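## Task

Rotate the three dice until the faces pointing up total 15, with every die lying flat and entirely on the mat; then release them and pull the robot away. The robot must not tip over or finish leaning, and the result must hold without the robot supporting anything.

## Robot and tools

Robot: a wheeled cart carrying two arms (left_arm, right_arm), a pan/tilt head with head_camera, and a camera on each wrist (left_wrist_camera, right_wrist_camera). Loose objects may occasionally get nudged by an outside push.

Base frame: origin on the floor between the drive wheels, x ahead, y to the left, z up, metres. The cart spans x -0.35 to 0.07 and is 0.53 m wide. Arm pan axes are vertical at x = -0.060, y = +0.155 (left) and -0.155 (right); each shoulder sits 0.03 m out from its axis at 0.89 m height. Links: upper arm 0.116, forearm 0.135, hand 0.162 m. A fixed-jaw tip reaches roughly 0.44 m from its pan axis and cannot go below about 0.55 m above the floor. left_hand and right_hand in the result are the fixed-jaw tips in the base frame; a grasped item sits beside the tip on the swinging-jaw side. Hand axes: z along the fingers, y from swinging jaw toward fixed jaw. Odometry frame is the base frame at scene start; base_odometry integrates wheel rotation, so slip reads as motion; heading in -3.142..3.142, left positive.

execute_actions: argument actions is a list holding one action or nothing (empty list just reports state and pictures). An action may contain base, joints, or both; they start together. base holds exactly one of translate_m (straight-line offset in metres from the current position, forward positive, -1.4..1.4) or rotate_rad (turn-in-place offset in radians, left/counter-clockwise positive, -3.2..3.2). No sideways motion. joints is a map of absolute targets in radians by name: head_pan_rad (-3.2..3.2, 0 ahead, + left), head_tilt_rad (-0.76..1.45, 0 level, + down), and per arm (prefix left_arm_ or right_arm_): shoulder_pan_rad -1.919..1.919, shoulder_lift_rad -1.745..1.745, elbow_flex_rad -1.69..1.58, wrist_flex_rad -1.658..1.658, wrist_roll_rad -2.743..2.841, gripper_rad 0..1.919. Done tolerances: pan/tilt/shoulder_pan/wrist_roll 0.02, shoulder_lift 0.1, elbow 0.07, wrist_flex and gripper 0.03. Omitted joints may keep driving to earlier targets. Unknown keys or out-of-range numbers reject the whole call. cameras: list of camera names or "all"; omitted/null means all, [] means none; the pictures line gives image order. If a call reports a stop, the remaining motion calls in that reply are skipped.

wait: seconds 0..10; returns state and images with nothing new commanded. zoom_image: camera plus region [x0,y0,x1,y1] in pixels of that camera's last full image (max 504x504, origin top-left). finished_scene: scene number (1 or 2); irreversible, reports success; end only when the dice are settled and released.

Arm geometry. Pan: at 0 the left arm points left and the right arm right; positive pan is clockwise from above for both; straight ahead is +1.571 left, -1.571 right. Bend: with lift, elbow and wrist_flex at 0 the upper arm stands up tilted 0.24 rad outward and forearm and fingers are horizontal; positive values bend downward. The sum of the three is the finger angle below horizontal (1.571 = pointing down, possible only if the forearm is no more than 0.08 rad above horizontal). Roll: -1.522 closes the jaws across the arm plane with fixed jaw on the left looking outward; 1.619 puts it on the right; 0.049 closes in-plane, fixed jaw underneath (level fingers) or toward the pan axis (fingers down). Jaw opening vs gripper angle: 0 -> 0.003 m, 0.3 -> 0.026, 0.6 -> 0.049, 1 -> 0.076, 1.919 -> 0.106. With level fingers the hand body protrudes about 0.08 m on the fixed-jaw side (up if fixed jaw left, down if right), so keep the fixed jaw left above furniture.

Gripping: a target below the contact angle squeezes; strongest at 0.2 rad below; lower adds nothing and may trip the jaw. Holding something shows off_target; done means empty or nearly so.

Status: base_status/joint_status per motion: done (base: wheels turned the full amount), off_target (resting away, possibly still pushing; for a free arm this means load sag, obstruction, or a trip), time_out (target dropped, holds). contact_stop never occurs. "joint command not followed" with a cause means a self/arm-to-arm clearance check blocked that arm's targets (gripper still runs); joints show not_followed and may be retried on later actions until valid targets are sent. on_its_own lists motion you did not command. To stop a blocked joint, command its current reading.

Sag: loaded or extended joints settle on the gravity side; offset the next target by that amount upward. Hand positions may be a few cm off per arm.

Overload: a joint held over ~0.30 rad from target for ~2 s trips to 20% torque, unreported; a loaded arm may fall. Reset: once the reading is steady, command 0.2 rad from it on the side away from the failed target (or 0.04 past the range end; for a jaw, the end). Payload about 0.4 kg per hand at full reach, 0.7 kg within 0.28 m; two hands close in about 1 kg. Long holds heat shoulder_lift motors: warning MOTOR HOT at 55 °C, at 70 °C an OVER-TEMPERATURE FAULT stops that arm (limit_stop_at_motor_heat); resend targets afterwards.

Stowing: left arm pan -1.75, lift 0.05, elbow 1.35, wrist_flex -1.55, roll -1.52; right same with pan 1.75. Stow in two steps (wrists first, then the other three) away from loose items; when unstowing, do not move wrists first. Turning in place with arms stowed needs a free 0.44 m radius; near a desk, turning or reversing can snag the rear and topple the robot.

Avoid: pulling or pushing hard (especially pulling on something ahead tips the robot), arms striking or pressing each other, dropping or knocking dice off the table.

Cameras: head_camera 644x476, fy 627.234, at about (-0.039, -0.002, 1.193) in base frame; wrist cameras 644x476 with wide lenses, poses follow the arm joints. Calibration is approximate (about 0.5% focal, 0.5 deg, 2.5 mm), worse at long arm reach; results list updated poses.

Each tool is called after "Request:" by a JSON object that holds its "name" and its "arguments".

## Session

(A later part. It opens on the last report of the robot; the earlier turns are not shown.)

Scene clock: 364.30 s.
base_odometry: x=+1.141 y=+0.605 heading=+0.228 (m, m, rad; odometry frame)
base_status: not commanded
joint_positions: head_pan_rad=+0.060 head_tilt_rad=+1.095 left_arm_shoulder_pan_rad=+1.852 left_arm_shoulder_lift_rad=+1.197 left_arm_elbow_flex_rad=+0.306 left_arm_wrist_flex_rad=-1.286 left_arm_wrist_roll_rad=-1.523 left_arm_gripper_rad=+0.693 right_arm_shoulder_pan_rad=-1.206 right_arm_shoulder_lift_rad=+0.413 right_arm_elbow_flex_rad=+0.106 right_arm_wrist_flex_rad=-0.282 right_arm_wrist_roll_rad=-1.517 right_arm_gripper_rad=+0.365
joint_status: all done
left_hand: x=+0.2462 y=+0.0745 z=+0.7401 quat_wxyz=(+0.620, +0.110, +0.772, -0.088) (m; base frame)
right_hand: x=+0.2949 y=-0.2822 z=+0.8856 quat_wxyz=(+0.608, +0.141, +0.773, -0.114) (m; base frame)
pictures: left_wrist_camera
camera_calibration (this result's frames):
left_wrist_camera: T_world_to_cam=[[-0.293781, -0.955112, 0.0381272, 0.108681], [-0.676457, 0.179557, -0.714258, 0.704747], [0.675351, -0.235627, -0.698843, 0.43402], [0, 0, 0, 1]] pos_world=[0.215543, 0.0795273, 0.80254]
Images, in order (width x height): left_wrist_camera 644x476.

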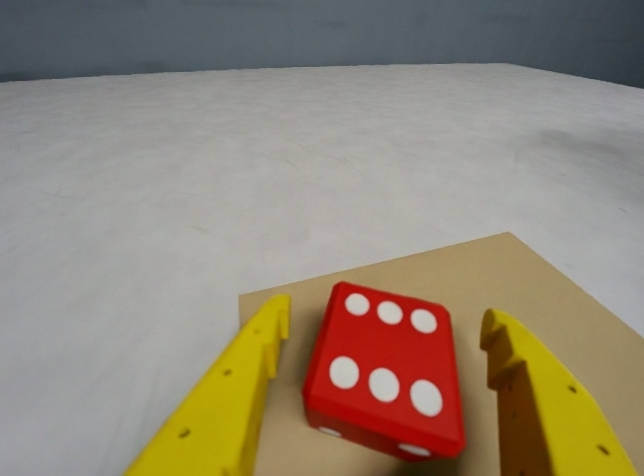

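Request:
{"name": "execute_actions", "arguments": {"actions": [{"joints":{"left_arm_shoulder_lift_rad":0.4,"left_arm_elbow_flex_rad":-0.04,"left_arm_wrist_flex_rad":-0.55}}], "cameras": []}}

Request:
{"name": "execute_actions", "arguments": {"actions": [{"joints":{"left_arm_shoulder_pan_rad":1.388,"left_arm_shoulder_lift_rad":0.38,"left_arm_elbow_flex_rad":-0.04,"left_arm_wrist_flex_rad":1.16,"left_arm_wrist_roll_rad":-2.075,"left_arm_gripper_rad":0.65}}], "cameras": ["head_camera","left_wrist_camera"]}}

Scene clock: 388.13 s.
base_odometry: x=+1.141 y=+0.605 heading=+0.228 (m, m, rad; odometry frame)
base_status: not commanded
joint_positions: head_pan_rad=+0.060 head_tilt_rad=+1.095 left_arm_shoulder_pan_rad=+1.852 left_arm_shoulder_lift_rad=+0.462 left_arm_elbow_flex_rad=-0.005 left_arm_wrist_flex_rad=-0.551 left_arm_wrist_roll_rad=-1.523 left_arm_gripper_rad=+0.693 right_arm_shoulder_pan_rad=-1.206 right_arm_shoulder_lift_rad=+0.413 right_arm_elbow_flex_rad=+0.106 right_arm_wrist_flex_rad=-0.282 right_arm_wrist_roll_rad=-1.517 right_arm_gripper_rad=+0.365
joint_status: all done
left_hand: x=+0.3157 y=+0.0543 z=+0.9424 quat_wxyz=(+0.732, +0.095, +0.666, -0.104) (m; base frame)
right_hand: x=+0.2949 y=-0.2822 z=+0.8856 quat_wxyz=(+0.608, +0.141, +0.773, -0.114) (m; base frame)
pictures: none
No camera images: the call's "cameras" was empty. Leave "cameras" out to get every camera's image.

Scene clock: 390.03 s.
base_odometry: x=+1.141 y=+0.605 heading=+0.228 (m, m, rad; odometry frame)
base_status: not commanded
joint_positions: head_pan_rad=+0.060 head_tilt_rad=+1.095 left_arm_shoulder_pan_rad=+1.395 left_arm_shoulder_lift_rad=+0.433 left_arm_elbow_flex_rad=-0.009 left_arm_wrist_flex_rad=+1.155 left_arm_wrist_roll_rad=-2.069 left_arm_gripper_rad=+0.657 right_arm_shoulder_pan_rad=-1.206 right_arm_shoulder_lift_rad=+0.413 right_arm_elbow_flex_rad=+0.106 right_arm_wrist_flex_rad=-0.282 right_arm_wrist_roll_rad=-1.517 right_arm_gripper_rad=+0.365
joint_status: all done
left_hand: x=+0.1660 y=+0.2019 z=+0.7731 quat_wxyz=(-0.004, +0.184, +0.983, -0.001) (m; base frame)
right_hand: x=+0.2949 y=-0.2822 z=+0.8856 quat_wxyz=(+0.608, +0.141, +0.773, -0.114) (m; base frame)
pictures: head_camera, left_wrist_camera
camera_calibration (this result's frames):
head_camera: T_world_to_cam=[[0.113819, -0.993048, -0.0300254, 0.0363912], [-0.878043, -0.0864053, -0.470718, 0.542013], [0.464851, 0.0799403, -0.881773, 1.0277], [0, 0, 0, 1]] pos_world=[-0.00595737, 0.000816481, 1.16242]
left_wrist_camera: T_world_to_cam=[[-0.330305, -0.943439, 0.0286564, 0.216575], [-0.791802, 0.293486, 0.535646, -0.318951], [-0.513759, 0.154236, -0.843957, 0.772145], [0, 0, 0, 1]] pos_world=[0.215686, 0.17884, 0.816295]
Images, in order (width x height): head_camera 644x476, left_wrist_camera 644x476.

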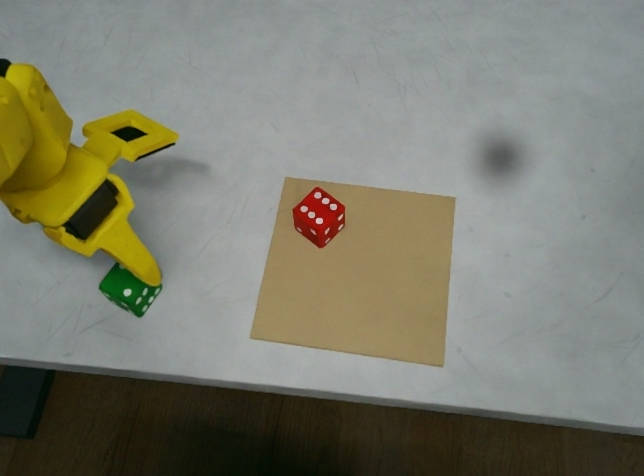

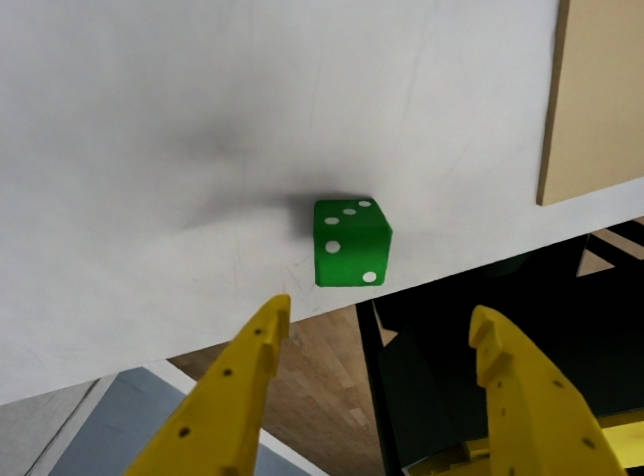

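Request:
{"name": "execute_actions", "arguments": {"actions": [{"joints":{"left_arm_shoulder_lift_rad":0.651,"left_arm_elbow_flex_rad":0.039,"left_arm_wrist_flex_rad":0.858}}], "cameras": ["left_wrist_camera"]}}

Request:
{"name": "execute_actions", "arguments": {"actions": [{"joints":{"left_arm_gripper_rad":0.18}}], "cameras": ["left_wrist_camera"]}}

Scene clock: 400.20 s.
base_odometry: x=+1.141 y=+0.605 heading=+0.228 (m, m, rad; odometry frame)
base_status: not commanded
joint_positions: head_pan_rad=+0.060 head_tilt_rad=+1.095 left_arm_shoulder_pan_rad=+1.395 left_arm_shoulder_lift_rad=+0.664 left_arm_elbow_flex_rad=+0.039 left_arm_wrist_flex_rad=+0.863 left_arm_wrist_roll_rad=-2.069 left_arm_gripper_rad=+0.657 right_arm_shoulder_pan_rad=-1.206 right_arm_shoulder_lift_rad=+0.413 right_arm_elbow_flex_rad=+0.106 right_arm_wrist_flex_rad=-0.282 right_arm_wrist_roll_rad=-1.517 right_arm_gripper_rad=+0.365
joint_status: all done
left_hand: x=+0.1679 y=+0.2022 z=+0.7216 quat_wxyz=(+0.002, +0.184, +0.983, +0.001) (m; base frame)
right_hand: x=+0.2949 y=-0.2822 z=+0.8856 quat_wxyz=(+0.608, +0.141, +0.773, -0.114) (m; base frame)
pictures: left_wrist_camera
camera_calibration (this result's frames):
left_wrist_camera: T_world_to_cam=[[-0.330615, -0.943494, 0.0226418, 0.223412], [-0.79822, 0.292348, 0.526667, -0.28213], [-0.503526, 0.156051, -0.84977, 0.731687], [0, 0, 0, 1]] pos_world=[0.217085, 0.179088, 0.765296]
Images, in order (width x height): left_wrist_camera 644x476.

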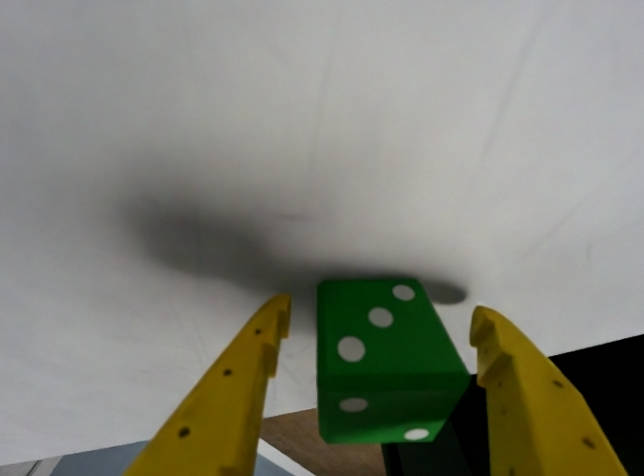

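Scene clock: 400.97 s.
base_odometry: x=+1.141 y=+0.605 heading=+0.228 (m, m, rad; odometry frame)
base_status: not commanded
joint_positions: head_pan_rad=+0.060 head_tilt_rad=+1.095 left_arm_shoulder_pan_rad=+1.395 left_arm_shoulder_lift_rad=+0.664 left_arm_elbow_flex_rad=+0.039 left_arm_wrist_flex_rad=+0.863 left_arm_wrist_roll_rad=-2.069 left_arm_gripper_rad=+0.365 right_arm_shoulder_pan_rad=-1.206 right_arm_shoulder_lift_rad=+0.413 right_arm_elbow_flex_rad=+0.106 right_arm_wrist_flex_rad=-0.282 right_arm_wrist_roll_rad=-1.517 right_arm_gripper_rad=+0.365
joint_status: left_arm_gripper_rad off_target (ended at +0.365, target +0.180)
left_hand: x=+0.1679 y=+0.2022 z=+0.7216 quat_wxyz=(+0.002, +0.184, +0.983, +0.001) (m; base frame)
right_hand: x=+0.2949 y=-0.2822 z=+0.8856 quat_wxyz=(+0.608, +0.141, +0.773, -0.114) (m; base frame)
pictures: left_wrist_camera
camera_calibration (this result's frames):
left_wrist_camera: T_world_to_cam=[[-0.330615, -0.943494, 0.0226418, 0.223412], [-0.79822, 0.292348, 0.526667, -0.28213], [-0.503526, 0.156051, -0.84977, 0.731687], [0, 0, 0, 1]] pos_world=[0.217085, 0.179088, 0.765296]
Images, in order (width x height): left_wrist_camera 644x476.

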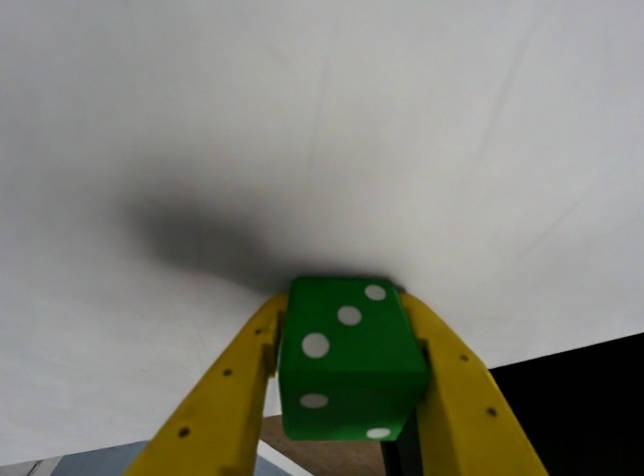

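Request:
{"name": "execute_actions", "arguments": {"actions": [{"base":{"translate_m":-0.062},"joints":{"left_arm_shoulder_lift_rad":0.4,"left_arm_elbow_flex_rad":0.2,"left_arm_wrist_flex_rad":-0.55,"left_arm_wrist_roll_rad":-1.516}}], "cameras": []}}

Request:
{"name": "execute_actions", "arguments": {"actions": [{"joints":{"left_arm_shoulder_pan_rad":1.885,"left_arm_shoulder_lift_rad":1.15,"left_arm_elbow_flex_rad":0.305,"left_arm_wrist_flex_rad":-1.30}}], "cameras": ["head_camera","left_wrist_camera"]}}

Scene clock: 412.93 s.
base_odometry: x=+1.081 y=+0.591 heading=+0.228 (m, m, rad; odometry frame)
base_status: done
joint_positions: head_pan_rad=+0.060 head_tilt_rad=+1.095 left_arm_shoulder_pan_rad=+1.395 left_arm_shoulder_lift_rad=+0.459 left_arm_elbow_flex_rad=+0.205 left_arm_wrist_flex_rad=-0.534 left_arm_wrist_roll_rad=-1.523 left_arm_gripper_rad=+0.365 right_arm_shoulder_pan_rad=-1.206 right_arm_shoulder_lift_rad=+0.413 right_arm_elbow_flex_rad=+0.106 right_arm_wrist_flex_rad=-0.282 right_arm_wrist_roll_rad=-1.517 right_arm_gripper_rad=+0.365
joint_status: all done
left_hand: x=+0.3069 y=+0.2279 z=+0.8826 quat_wxyz=(+0.657, -0.066, +0.749, +0.058) (m; base frame)
right_hand: x=+0.2949 y=-0.2822 z=+0.8856 quat_wxyz=(+0.608, +0.141, +0.773, -0.114) (m; base frame)
pictures: none
No camera images: the call's "cameras" was empty. Leave "cameras" out to get every camera's image.

Scene clock: 414.23 s.
base_odometry: x=+1.081 y=+0.591 heading=+0.228 (m, m, rad; odometry frame)
base_status: not commanded
joint_positions: head_pan_rad=+0.060 head_tilt_rad=+1.095 left_arm_shoulder_pan_rad=+1.879 left_arm_shoulder_lift_rad=+1.166 left_arm_elbow_flex_rad=+0.307 left_arm_wrist_flex_rad=-1.283 left_arm_wrist_roll_rad=-1.523 left_arm_gripper_rad=+0.365 right_arm_shoulder_pan_rad=-1.206 right_arm_shoulder_lift_rad=+0.413 right_arm_elbow_flex_rad=+0.106 right_arm_wrist_flex_rad=-0.282 right_arm_wrist_roll_rad=-1.517 right_arm_gripper_rad=+0.365
joint_status: all done
left_hand: x=+0.2480 y=+0.0652 z=+0.7482 quat_wxyz=(+0.629, +0.118, +0.762, -0.097) (m; base frame)
right_hand: x=+0.2949 y=-0.2822 z=+0.8856 quat_wxyz=(+0.608, +0.141, +0.773, -0.114) (m; base frame)
pictures: head_camera, left_wrist_camera
camera_calibration (this result's frames):
head_camera: T_world_to_cam=[[0.113799, -0.99305, -0.0300254, 0.0363902], [-0.878044, -0.0863873, -0.470718, 0.542014], [0.464852, 0.0799307, -0.881773, 1.0277], [0, 0, 0, 1]] pos_world=[-0.00595735, 0.000815638, 1.16242]
left_wrist_camera: T_world_to_cam=[[-0.319527, -0.946828, 0.0376774, 0.106268], [-0.653569, 0.191422, -0.73226, 0.72045], [0.686112, -0.258602, -0.679982, 0.420976], [0, 0, 0, 1]] pos_world=[0.215983, 0.0715734, 0.809809]
Images, in order (width x height): head_camera 644x476, left_wrist_camera 644x476.

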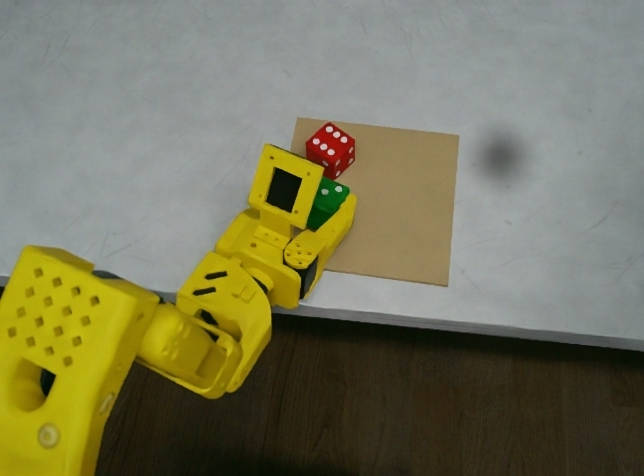

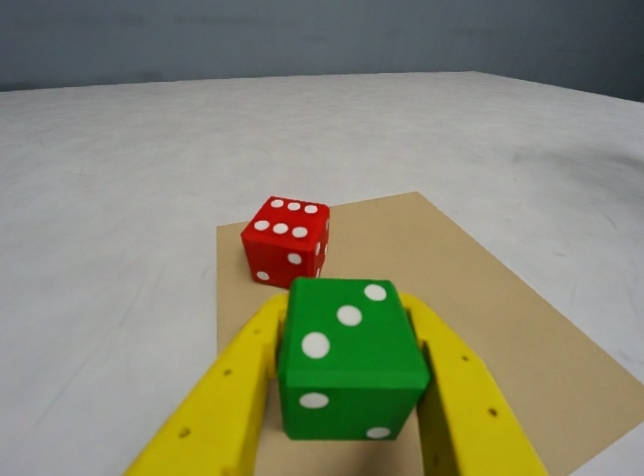

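Request:
{"name": "execute_actions", "arguments": {"actions": [{"joints":{"left_arm_shoulder_lift_rad":1.18}}], "cameras": []}}

Scene clock: 416.83 s.
base_odometry: x=+1.081 y=+0.591 heading=+0.228 (m, m, rad; odometry frame)
base_status: not commanded
joint_positions: head_pan_rad=+0.060 head_tilt_rad=+1.095 left_arm_shoulder_pan_rad=+1.879 left_arm_shoulder_lift_rad=+1.189 left_arm_elbow_flex_rad=+0.307 left_arm_wrist_flex_rad=-1.287 left_arm_wrist_roll_rad=-1.523 left_arm_gripper_rad=+0.365 right_arm_shoulder_pan_rad=-1.206 right_arm_shoulder_lift_rad=+0.413 right_arm_elbow_flex_rad=+0.106 right_arm_wrist_flex_rad=-0.282 right_arm_wrist_roll_rad=-1.517 right_arm_gripper_rad=+0.365
joint_status: all done
left_hand: x=+0.2449 y=+0.0662 z=+0.7422 quat_wxyz=(+0.622, +0.119, +0.768, -0.096) (m; base frame)
right_hand: x=+0.2949 y=-0.2822 z=+0.8856 quat_wxyz=(+0.608, +0.141, +0.773, -0.114) (m; base frame)
pictures: none
No camera images: the call's "cameras" was empty. Leave "cameras" out to get every camera's image.

Contact. Release while easing the fixed jaw away.

Request:
{"name": "execute_actions", "arguments": {"actions": [{"joints":{"left_arm_gripper_rad":0.68,"left_arm_shoulder_pan_rad":1.855}}], "cameras": ["left_wrist_camera"]}}

Scene clock: 419.73 s.
base_odometry: x=+1.081 y=+0.591 heading=+0.228 (m, m, rad; odometry frame)
base_status: not commanded
joint_positions: head_pan_rad=+0.060 head_tilt_rad=+1.095 left_arm_shoulder_pan_rad=+1.862 left_arm_shoulder_lift_rad=+1.192 left_arm_elbow_flex_rad=+0.307 left_arm_wrist_flex_rad=-1.287 left_arm_wrist_roll_rad=-1.523 left_arm_gripper_rad=+0.672 right_arm_shoulder_pan_rad=-1.206 right_arm_shoulder_lift_rad=+0.413 right_arm_elbow_flex_rad=+0.106 right_arm_wrist_flex_rad=-0.282 right_arm_wrist_roll_rad=-1.517 right_arm_gripper_rad=+0.365
joint_status: all done
left_hand: x=+0.2459 y=+0.0715 z=+0.7414 quat_wxyz=(+0.622, +0.113, +0.770, -0.091) (m; base frame)
right_hand: x=+0.2949 y=-0.2822 z=+0.8856 quat_wxyz=(+0.608, +0.141, +0.773, -0.114) (m; base frame)
pictures: left_wrist_camera
camera_calibration (this result's frames):
left_wrist_camera: T_world_to_cam=[[-0.302727, -0.952318, 0.0380497, 0.107783], [-0.67162, 0.184831, -0.717471, 0.706832], [0.676227, -0.242753, -0.695549, 0.432267], [0, 0, 0, 1]] pos_world=[0.215041, 0.0769336, 0.803692]
Images, in order (width x height): left_wrist_camera 644x476.

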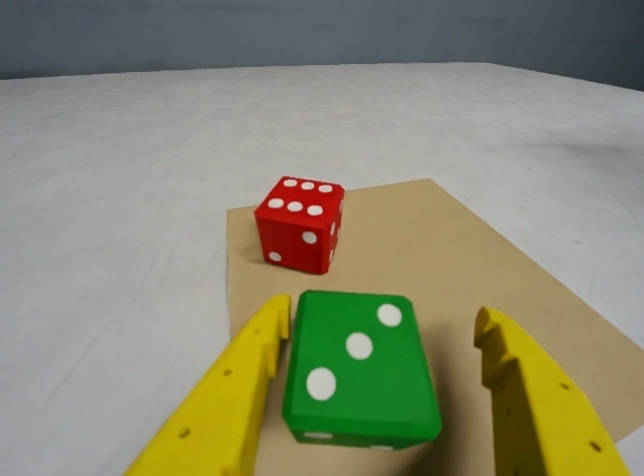

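Request:
{"name": "execute_actions", "arguments": {"actions": [{"joints":{"left_arm_shoulder_lift_rad":0.5,"right_arm_shoulder_lift_rad":1.0,"right_arm_elbow_flex_rad":0.35,"right_arm_wrist_flex_rad":-1.187,"right_arm_shoulder_pan_rad":-1.5}}], "cameras": []}}

Request:
{"name": "execute_actions", "arguments": {"actions": [{"base":{"rotate_rad":0.2},"joints":{"left_arm_shoulder_pan_rad":0.9,"left_arm_shoulder_lift_rad":0.2,"right_arm_shoulder_pan_rad":-1.85,"head_pan_rad":-0.2}}], "cameras": ["head_camera","right_wrist_camera"]}}

Scene clock: 437.43 s.
base_odometry: x=+1.081 y=+0.591 heading=+0.228 (m, m, rad; odometry frame)
base_status: not commanded
joint_positions: head_pan_rad=+0.060 head_tilt_rad=+1.095 left_arm_shoulder_pan_rad=+1.862 left_arm_shoulder_lift_rad=+0.557 left_arm_elbow_flex_rad=+0.307 left_arm_wrist_flex_rad=-1.287 left_arm_wrist_roll_rad=-1.523 left_arm_gripper_rad=+0.673 right_arm_shoulder_pan_rad=-1.493 right_arm_shoulder_lift_rad=+1.013 right_arm_elbow_flex_rad=+0.353 right_arm_wrist_flex_rad=-1.170 right_arm_wrist_roll_rad=-1.517 right_arm_gripper_rad=+0.365
joint_status: all done
left_hand: x=+0.2791 y=+0.0616 z=+0.9411 quat_wxyz=(+0.831, +0.079, +0.537, -0.121) (m; base frame)
right_hand: x=+0.2703 y=-0.1730 z=+0.7674 quat_wxyz=(+0.634, +0.028, +0.772, -0.026) (m; base frame)
pictures: none
No camera images: the call's "cameras" was empty. Leave "cameras" out to get every camera's image.

Scene clock: 438.87 s.
base_odometry: x=+1.081 y=+0.591 heading=+0.427 (m, m, rad; odometry frame)
base_status: done
joint_positions: head_pan_rad=-0.190 head_tilt_rad=+1.095 left_arm_shoulder_pan_rad=+0.908 left_arm_shoulder_lift_rad=+0.252 left_arm_elbow_flex_rad=+0.307 left_arm_wrist_flex_rad=-1.289 left_arm_wrist_roll_rad=-1.523 left_arm_gripper_rad=+0.673 right_arm_shoulder_pan_rad=-1.844 right_arm_shoulder_lift_rad=+1.013 right_arm_elbow_flex_rad=+0.353 right_arm_wrist_flex_rad=-1.170 right_arm_wrist_roll_rad=-1.519 right_arm_gripper_rad=+0.365
joint_status: all done
left_hand: x=+0.1894 y=+0.3596 z=+1.0357 quat_wxyz=(+0.863, -0.133, +0.386, +0.297) (m; base frame)
right_hand: x=+0.2564 y=-0.0582 z=+0.7674 quat_wxyz=(+0.629, -0.107, +0.765, +0.086) (m; base frame)
pictures: head_camera, right_wrist_camera
camera_calibration (this result's frames):
head_camera: T_world_to_cam=[[-0.135403, -0.990336, -0.0300254, 0.0246777], [-0.872124, 0.133512, -0.470718, 0.542292], [0.470177, -0.0375506, -0.881773, 1.02795], [0, 0, 0, 1]] pos_world=[-0.00703128, -0.00936299, 1.16242]
right_wrist_camera: T_world_to_cam=[[0.231834, -0.97193, 0.040069, -0.159849], [-0.641683, -0.183758, -0.744632, 0.747771], [0.731093, 0.146919, -0.666272, 0.39501], [0, 0, 0, 1]] pos_world=[0.228101, -0.0759875, 0.826404]
Images, in order (width x height): head_camera 644x476, right_wrist_camera 644x476.

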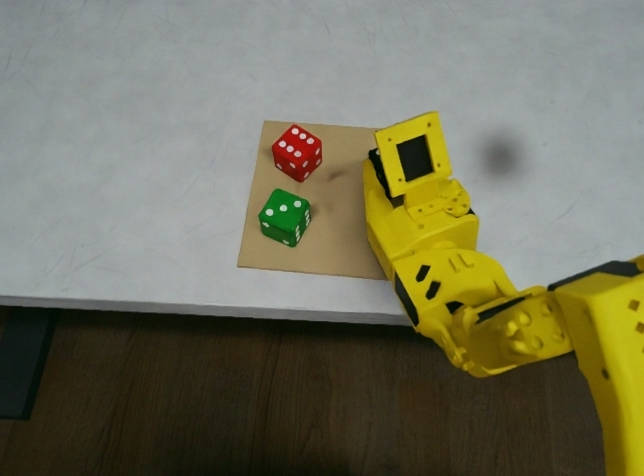

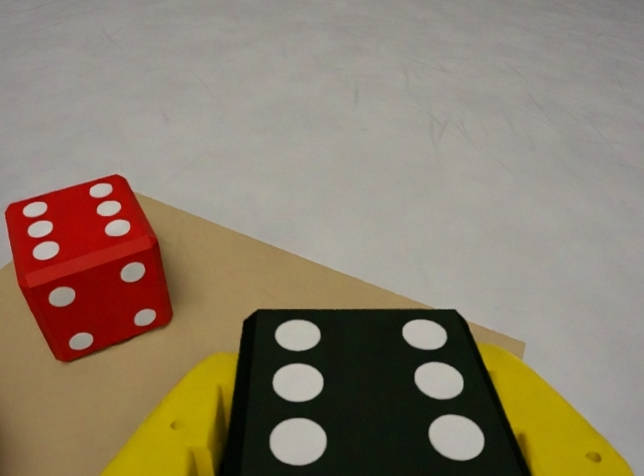

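Request:
{"name": "execute_actions", "arguments": {"actions": [{"joints":{"right_arm_shoulder_pan_rad":-1.915,"right_arm_shoulder_lift_rad":1.112,"right_arm_elbow_flex_rad":0.245,"right_arm_wrist_flex_rad":-1.21}}], "cameras": ["head_camera","right_wrist_camera"]}}

Scene clock: 454.00 s.
base_odometry: x=+1.081 y=+0.591 heading=+0.427 (m, m, rad; odometry frame)
base_status: not commanded
joint_positions: head_pan_rad=-0.190 head_tilt_rad=+1.095 left_arm_shoulder_pan_rad=+0.908 left_arm_shoulder_lift_rad=+0.252 left_arm_elbow_flex_rad=+0.307 left_arm_wrist_flex_rad=-1.289 left_arm_wrist_roll_rad=-1.523 left_arm_gripper_rad=+0.673 right_arm_shoulder_pan_rad=-1.909 right_arm_shoulder_lift_rad=+1.126 right_arm_elbow_flex_rad=+0.270 right_arm_wrist_flex_rad=-1.191 right_arm_wrist_roll_rad=-1.519 right_arm_gripper_rad=+0.365
joint_status: all done
left_hand: x=+0.1894 y=+0.3596 z=+1.0357 quat_wxyz=(+0.863, -0.133, +0.386, +0.297) (m; base frame)
right_hand: x=+0.2486 y=-0.0384 z=+0.7523 quat_wxyz=(+0.622, -0.132, +0.764, +0.105) (m; base frame)
pictures: head_camera, right_wrist_camera
camera_calibration (this result's frames):
head_camera: T_world_to_cam=[[-0.135403, -0.990336, -0.0300254, 0.0246777], [-0.872124, 0.133512, -0.470718, 0.542292], [0.470177, -0.0375508, -0.881773, 1.02795], [0, 0, 0, 1]] pos_world=[-0.00703128, -0.00936301, 1.16242]
right_wrist_camera: T_world_to_cam=[[0.294278, -0.954864, 0.0404293, -0.153284], [-0.634959, -0.226953, -0.738457, 0.727178], [0.714302, 0.19164, -0.673088, 0.398754], [0, 0, 0, 1]] pos_world=[0.222006, -0.0577471, 0.811583]
Images, in order (width x height): head_camera 644x476, right_wrist_camera 644x476.

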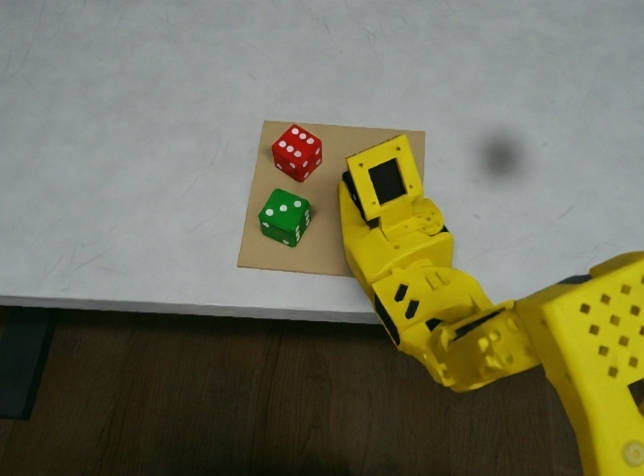

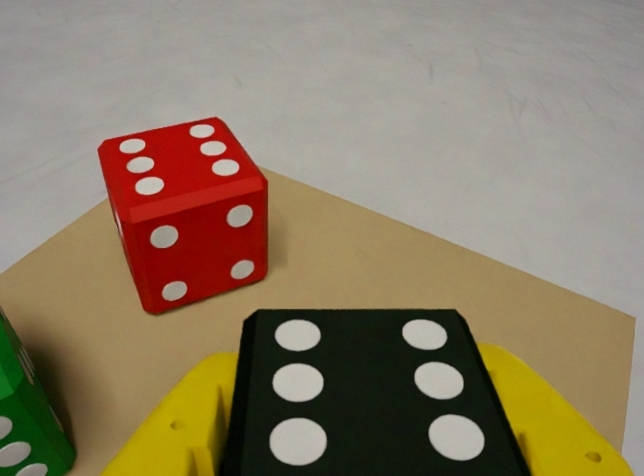

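Request:
{"name": "execute_actions", "arguments": {"actions": [{"joints":{"right_arm_shoulder_pan_rad":-1.885,"right_arm_shoulder_lift_rad":1.135}}], "cameras": ["right_wrist_camera"]}}

Scene clock: 460.50 s.
base_odometry: x=+1.081 y=+0.591 heading=+0.427 (m, m, rad; odometry frame)
base_status: not commanded
joint_positions: head_pan_rad=-0.190 head_tilt_rad=+1.095 left_arm_shoulder_pan_rad=+0.908 left_arm_shoulder_lift_rad=+0.252 left_arm_elbow_flex_rad=+0.307 left_arm_wrist_flex_rad=-1.289 left_arm_wrist_roll_rad=-1.523 left_arm_gripper_rad=+0.673 right_arm_shoulder_pan_rad=-1.890 right_arm_shoulder_lift_rad=+1.148 right_arm_elbow_flex_rad=+0.268 right_arm_wrist_flex_rad=-1.193 right_arm_wrist_roll_rad=-1.519 right_arm_gripper_rad=+0.365
joint_status: all done
left_hand: x=+0.1894 y=+0.3596 z=+1.0357 quat_wxyz=(+0.863, -0.133, +0.386, +0.297) (m; base frame)
right_hand: x=+0.2480 y=-0.0450 z=+0.7464 quat_wxyz=(+0.616, -0.126, +0.771, +0.098) (m; base frame)
pictures: right_wrist_camera
camera_calibration (this result's frames):
right_wrist_camera: T_world_to_cam=[[0.277365, -0.959884, 0.0411395, -0.155723], [-0.651825, -0.219461, -0.72592, 0.71615], [0.705828, 0.174529, -0.686547, 0.40784], [0, 0, 0, 1]] pos_world=[0.222133, -0.0634889, 0.806276]
Images, in order (width x height): right_wrist_camera 644x476.

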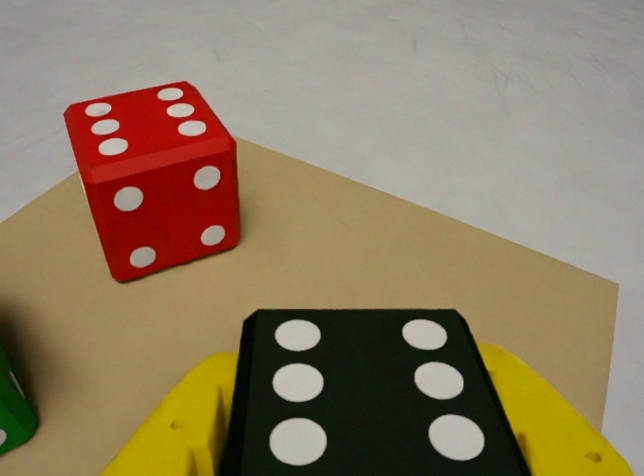

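Request:
{"name": "execute_actions", "arguments": {"actions": [{"joints":{"right_arm_gripper_rad":0.68,"right_arm_shoulder_pan_rad":-1.915}}], "cameras": ["right_wrist_camera"]}}

Scene clock: 464.00 s.
base_odometry: x=+1.081 y=+0.591 heading=+0.427 (m, m, rad; odometry frame)
base_status: not commanded
joint_positions: head_pan_rad=-0.190 head_tilt_rad=+1.095 left_arm_shoulder_pan_rad=+0.908 left_arm_shoulder_lift_rad=+0.252 left_arm_elbow_flex_rad=+0.307 left_arm_wrist_flex_rad=-1.289 left_arm_wrist_roll_rad=-1.523 left_arm_gripper_rad=+0.673 right_arm_shoulder_pan_rad=-1.909 right_arm_shoulder_lift_rad=+1.148 right_arm_elbow_flex_rad=+0.267 right_arm_wrist_flex_rad=-1.194 right_arm_wrist_roll_rad=-1.519 right_arm_gripper_rad=+0.671
joint_status: all done
left_hand: x=+0.1894 y=+0.3596 z=+1.0357 quat_wxyz=(+0.863, -0.133, +0.386, +0.297) (m; base frame)
right_hand: x=+0.2462 y=-0.0392 z=+0.7469 quat_wxyz=(+0.616, -0.133, +0.769, +0.104) (m; base frame)
pictures: right_wrist_camera
camera_calibration (this result's frames):
right_wrist_camera: T_world_to_cam=[[0.294867, -0.954657, 0.0410221, -0.153744], [-0.645571, -0.230683, -0.728027, 0.716222], [0.704479, 0.188189, -0.68432, 0.407655], [0, 0, 0, 1]] pos_world=[0.220522, -0.0582686, 0.806702]
Images, in order (width x height): right_wrist_camera 644x476.

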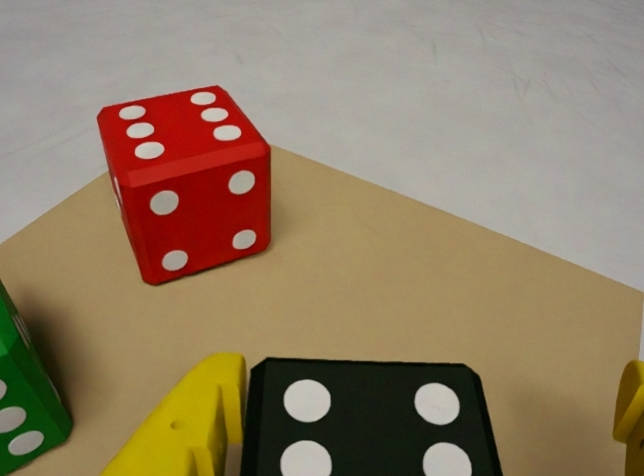

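Request:
{"name": "execute_actions", "arguments": {"actions": [{"joints":{"right_arm_shoulder_lift_rad":0.45}}], "cameras": []}}

Request:
{"name": "execute_actions", "arguments": {"actions": [{"base":{"translate_m":-0.12},"joints":{"right_arm_shoulder_pan_rad":-0.9,"right_arm_shoulder_lift_rad":0.2,"head_tilt_rad":0.9,"head_pan_rad":-0.15}}], "cameras": ["head_camera"]}}

Scene clock: 468.90 s.
base_odometry: x=+1.081 y=+0.591 heading=+0.427 (m, m, rad; odometry frame)
base_status: not commanded
joint_positions: head_pan_rad=-0.190 head_tilt_rad=+1.095 left_arm_shoulder_pan_rad=+0.908 left_arm_shoulder_lift_rad=+0.252 left_arm_elbow_flex_rad=+0.307 left_arm_wrist_flex_rad=-1.289 left_arm_wrist_roll_rad=-1.523 left_arm_gripper_rad=+0.673 right_arm_shoulder_pan_rad=-1.909 right_arm_shoulder_lift_rad=+0.510 right_arm_elbow_flex_rad=+0.267 right_arm_wrist_flex_rad=-1.196 right_arm_wrist_roll_rad=-1.519 right_arm_gripper_rad=+0.672
joint_status: all done
left_hand: x=+0.1894 y=+0.3596 z=+1.0357 quat_wxyz=(+0.863, -0.133, +0.386, +0.297) (m; base frame)
right_hand: x=+0.2737 y=-0.0296 z=+0.9529 quat_wxyz=(+0.827, -0.092, +0.536, +0.140) (m; base frame)
pictures: none
No camera images: the call's "cameras" was empty. Leave "cameras" out to get every camera's image.

Scene clock: 470.43 s.
base_odometry: x=+0.972 y=+0.541 heading=+0.431 (m, m, rad; odometry frame)
base_status: done
joint_positions: head_pan_rad=-0.160 head_tilt_rad=+0.915 left_arm_shoulder_pan_rad=+0.906 left_arm_shoulder_lift_rad=+0.250 left_arm_elbow_flex_rad=+0.307 left_arm_wrist_flex_rad=-1.289 left_arm_wrist_roll_rad=-1.523 left_arm_gripper_rad=+0.673 right_arm_shoulder_pan_rad=-0.907 right_arm_shoulder_lift_rad=+0.254 right_arm_elbow_flex_rad=+0.267 right_arm_wrist_flex_rad=-1.196 right_arm_wrist_roll_rad=-1.519 right_arm_gripper_rad=+0.672
joint_status: all done
left_hand: x=+0.1889 y=+0.3599 z=+1.0362 quat_wxyz=(+0.863, -0.133, +0.385, +0.298) (m; base frame)
right_hand: x=+0.2053 y=-0.3527 z=+1.0336 quat_wxyz=(+0.852, +0.140, +0.409, -0.295) (m; base frame)
pictures: head_camera
camera_calibration (this result's frames):
head_camera: T_world_to_cam=[[-0.101129, -0.994676, -0.0198317, 0.0145557], [-0.778202, 0.0915075, -0.621312, 0.72004], [0.619818, -0.0473994, -0.783313, 0.921654], [0, 0, 0, 1]] pos_world=[-0.00944985, -0.00772503, 1.1696]
Images, in order (width x height): head_camera 644x476.

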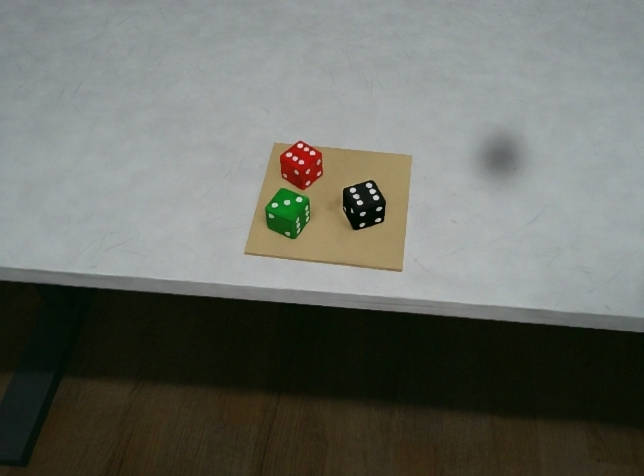

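All three are on the mat: 6 + 3 + 6 = 15.

Request:
{"name": "finished_scene", "arguments": {"scene": 1}}

The scene is finished: the task was done.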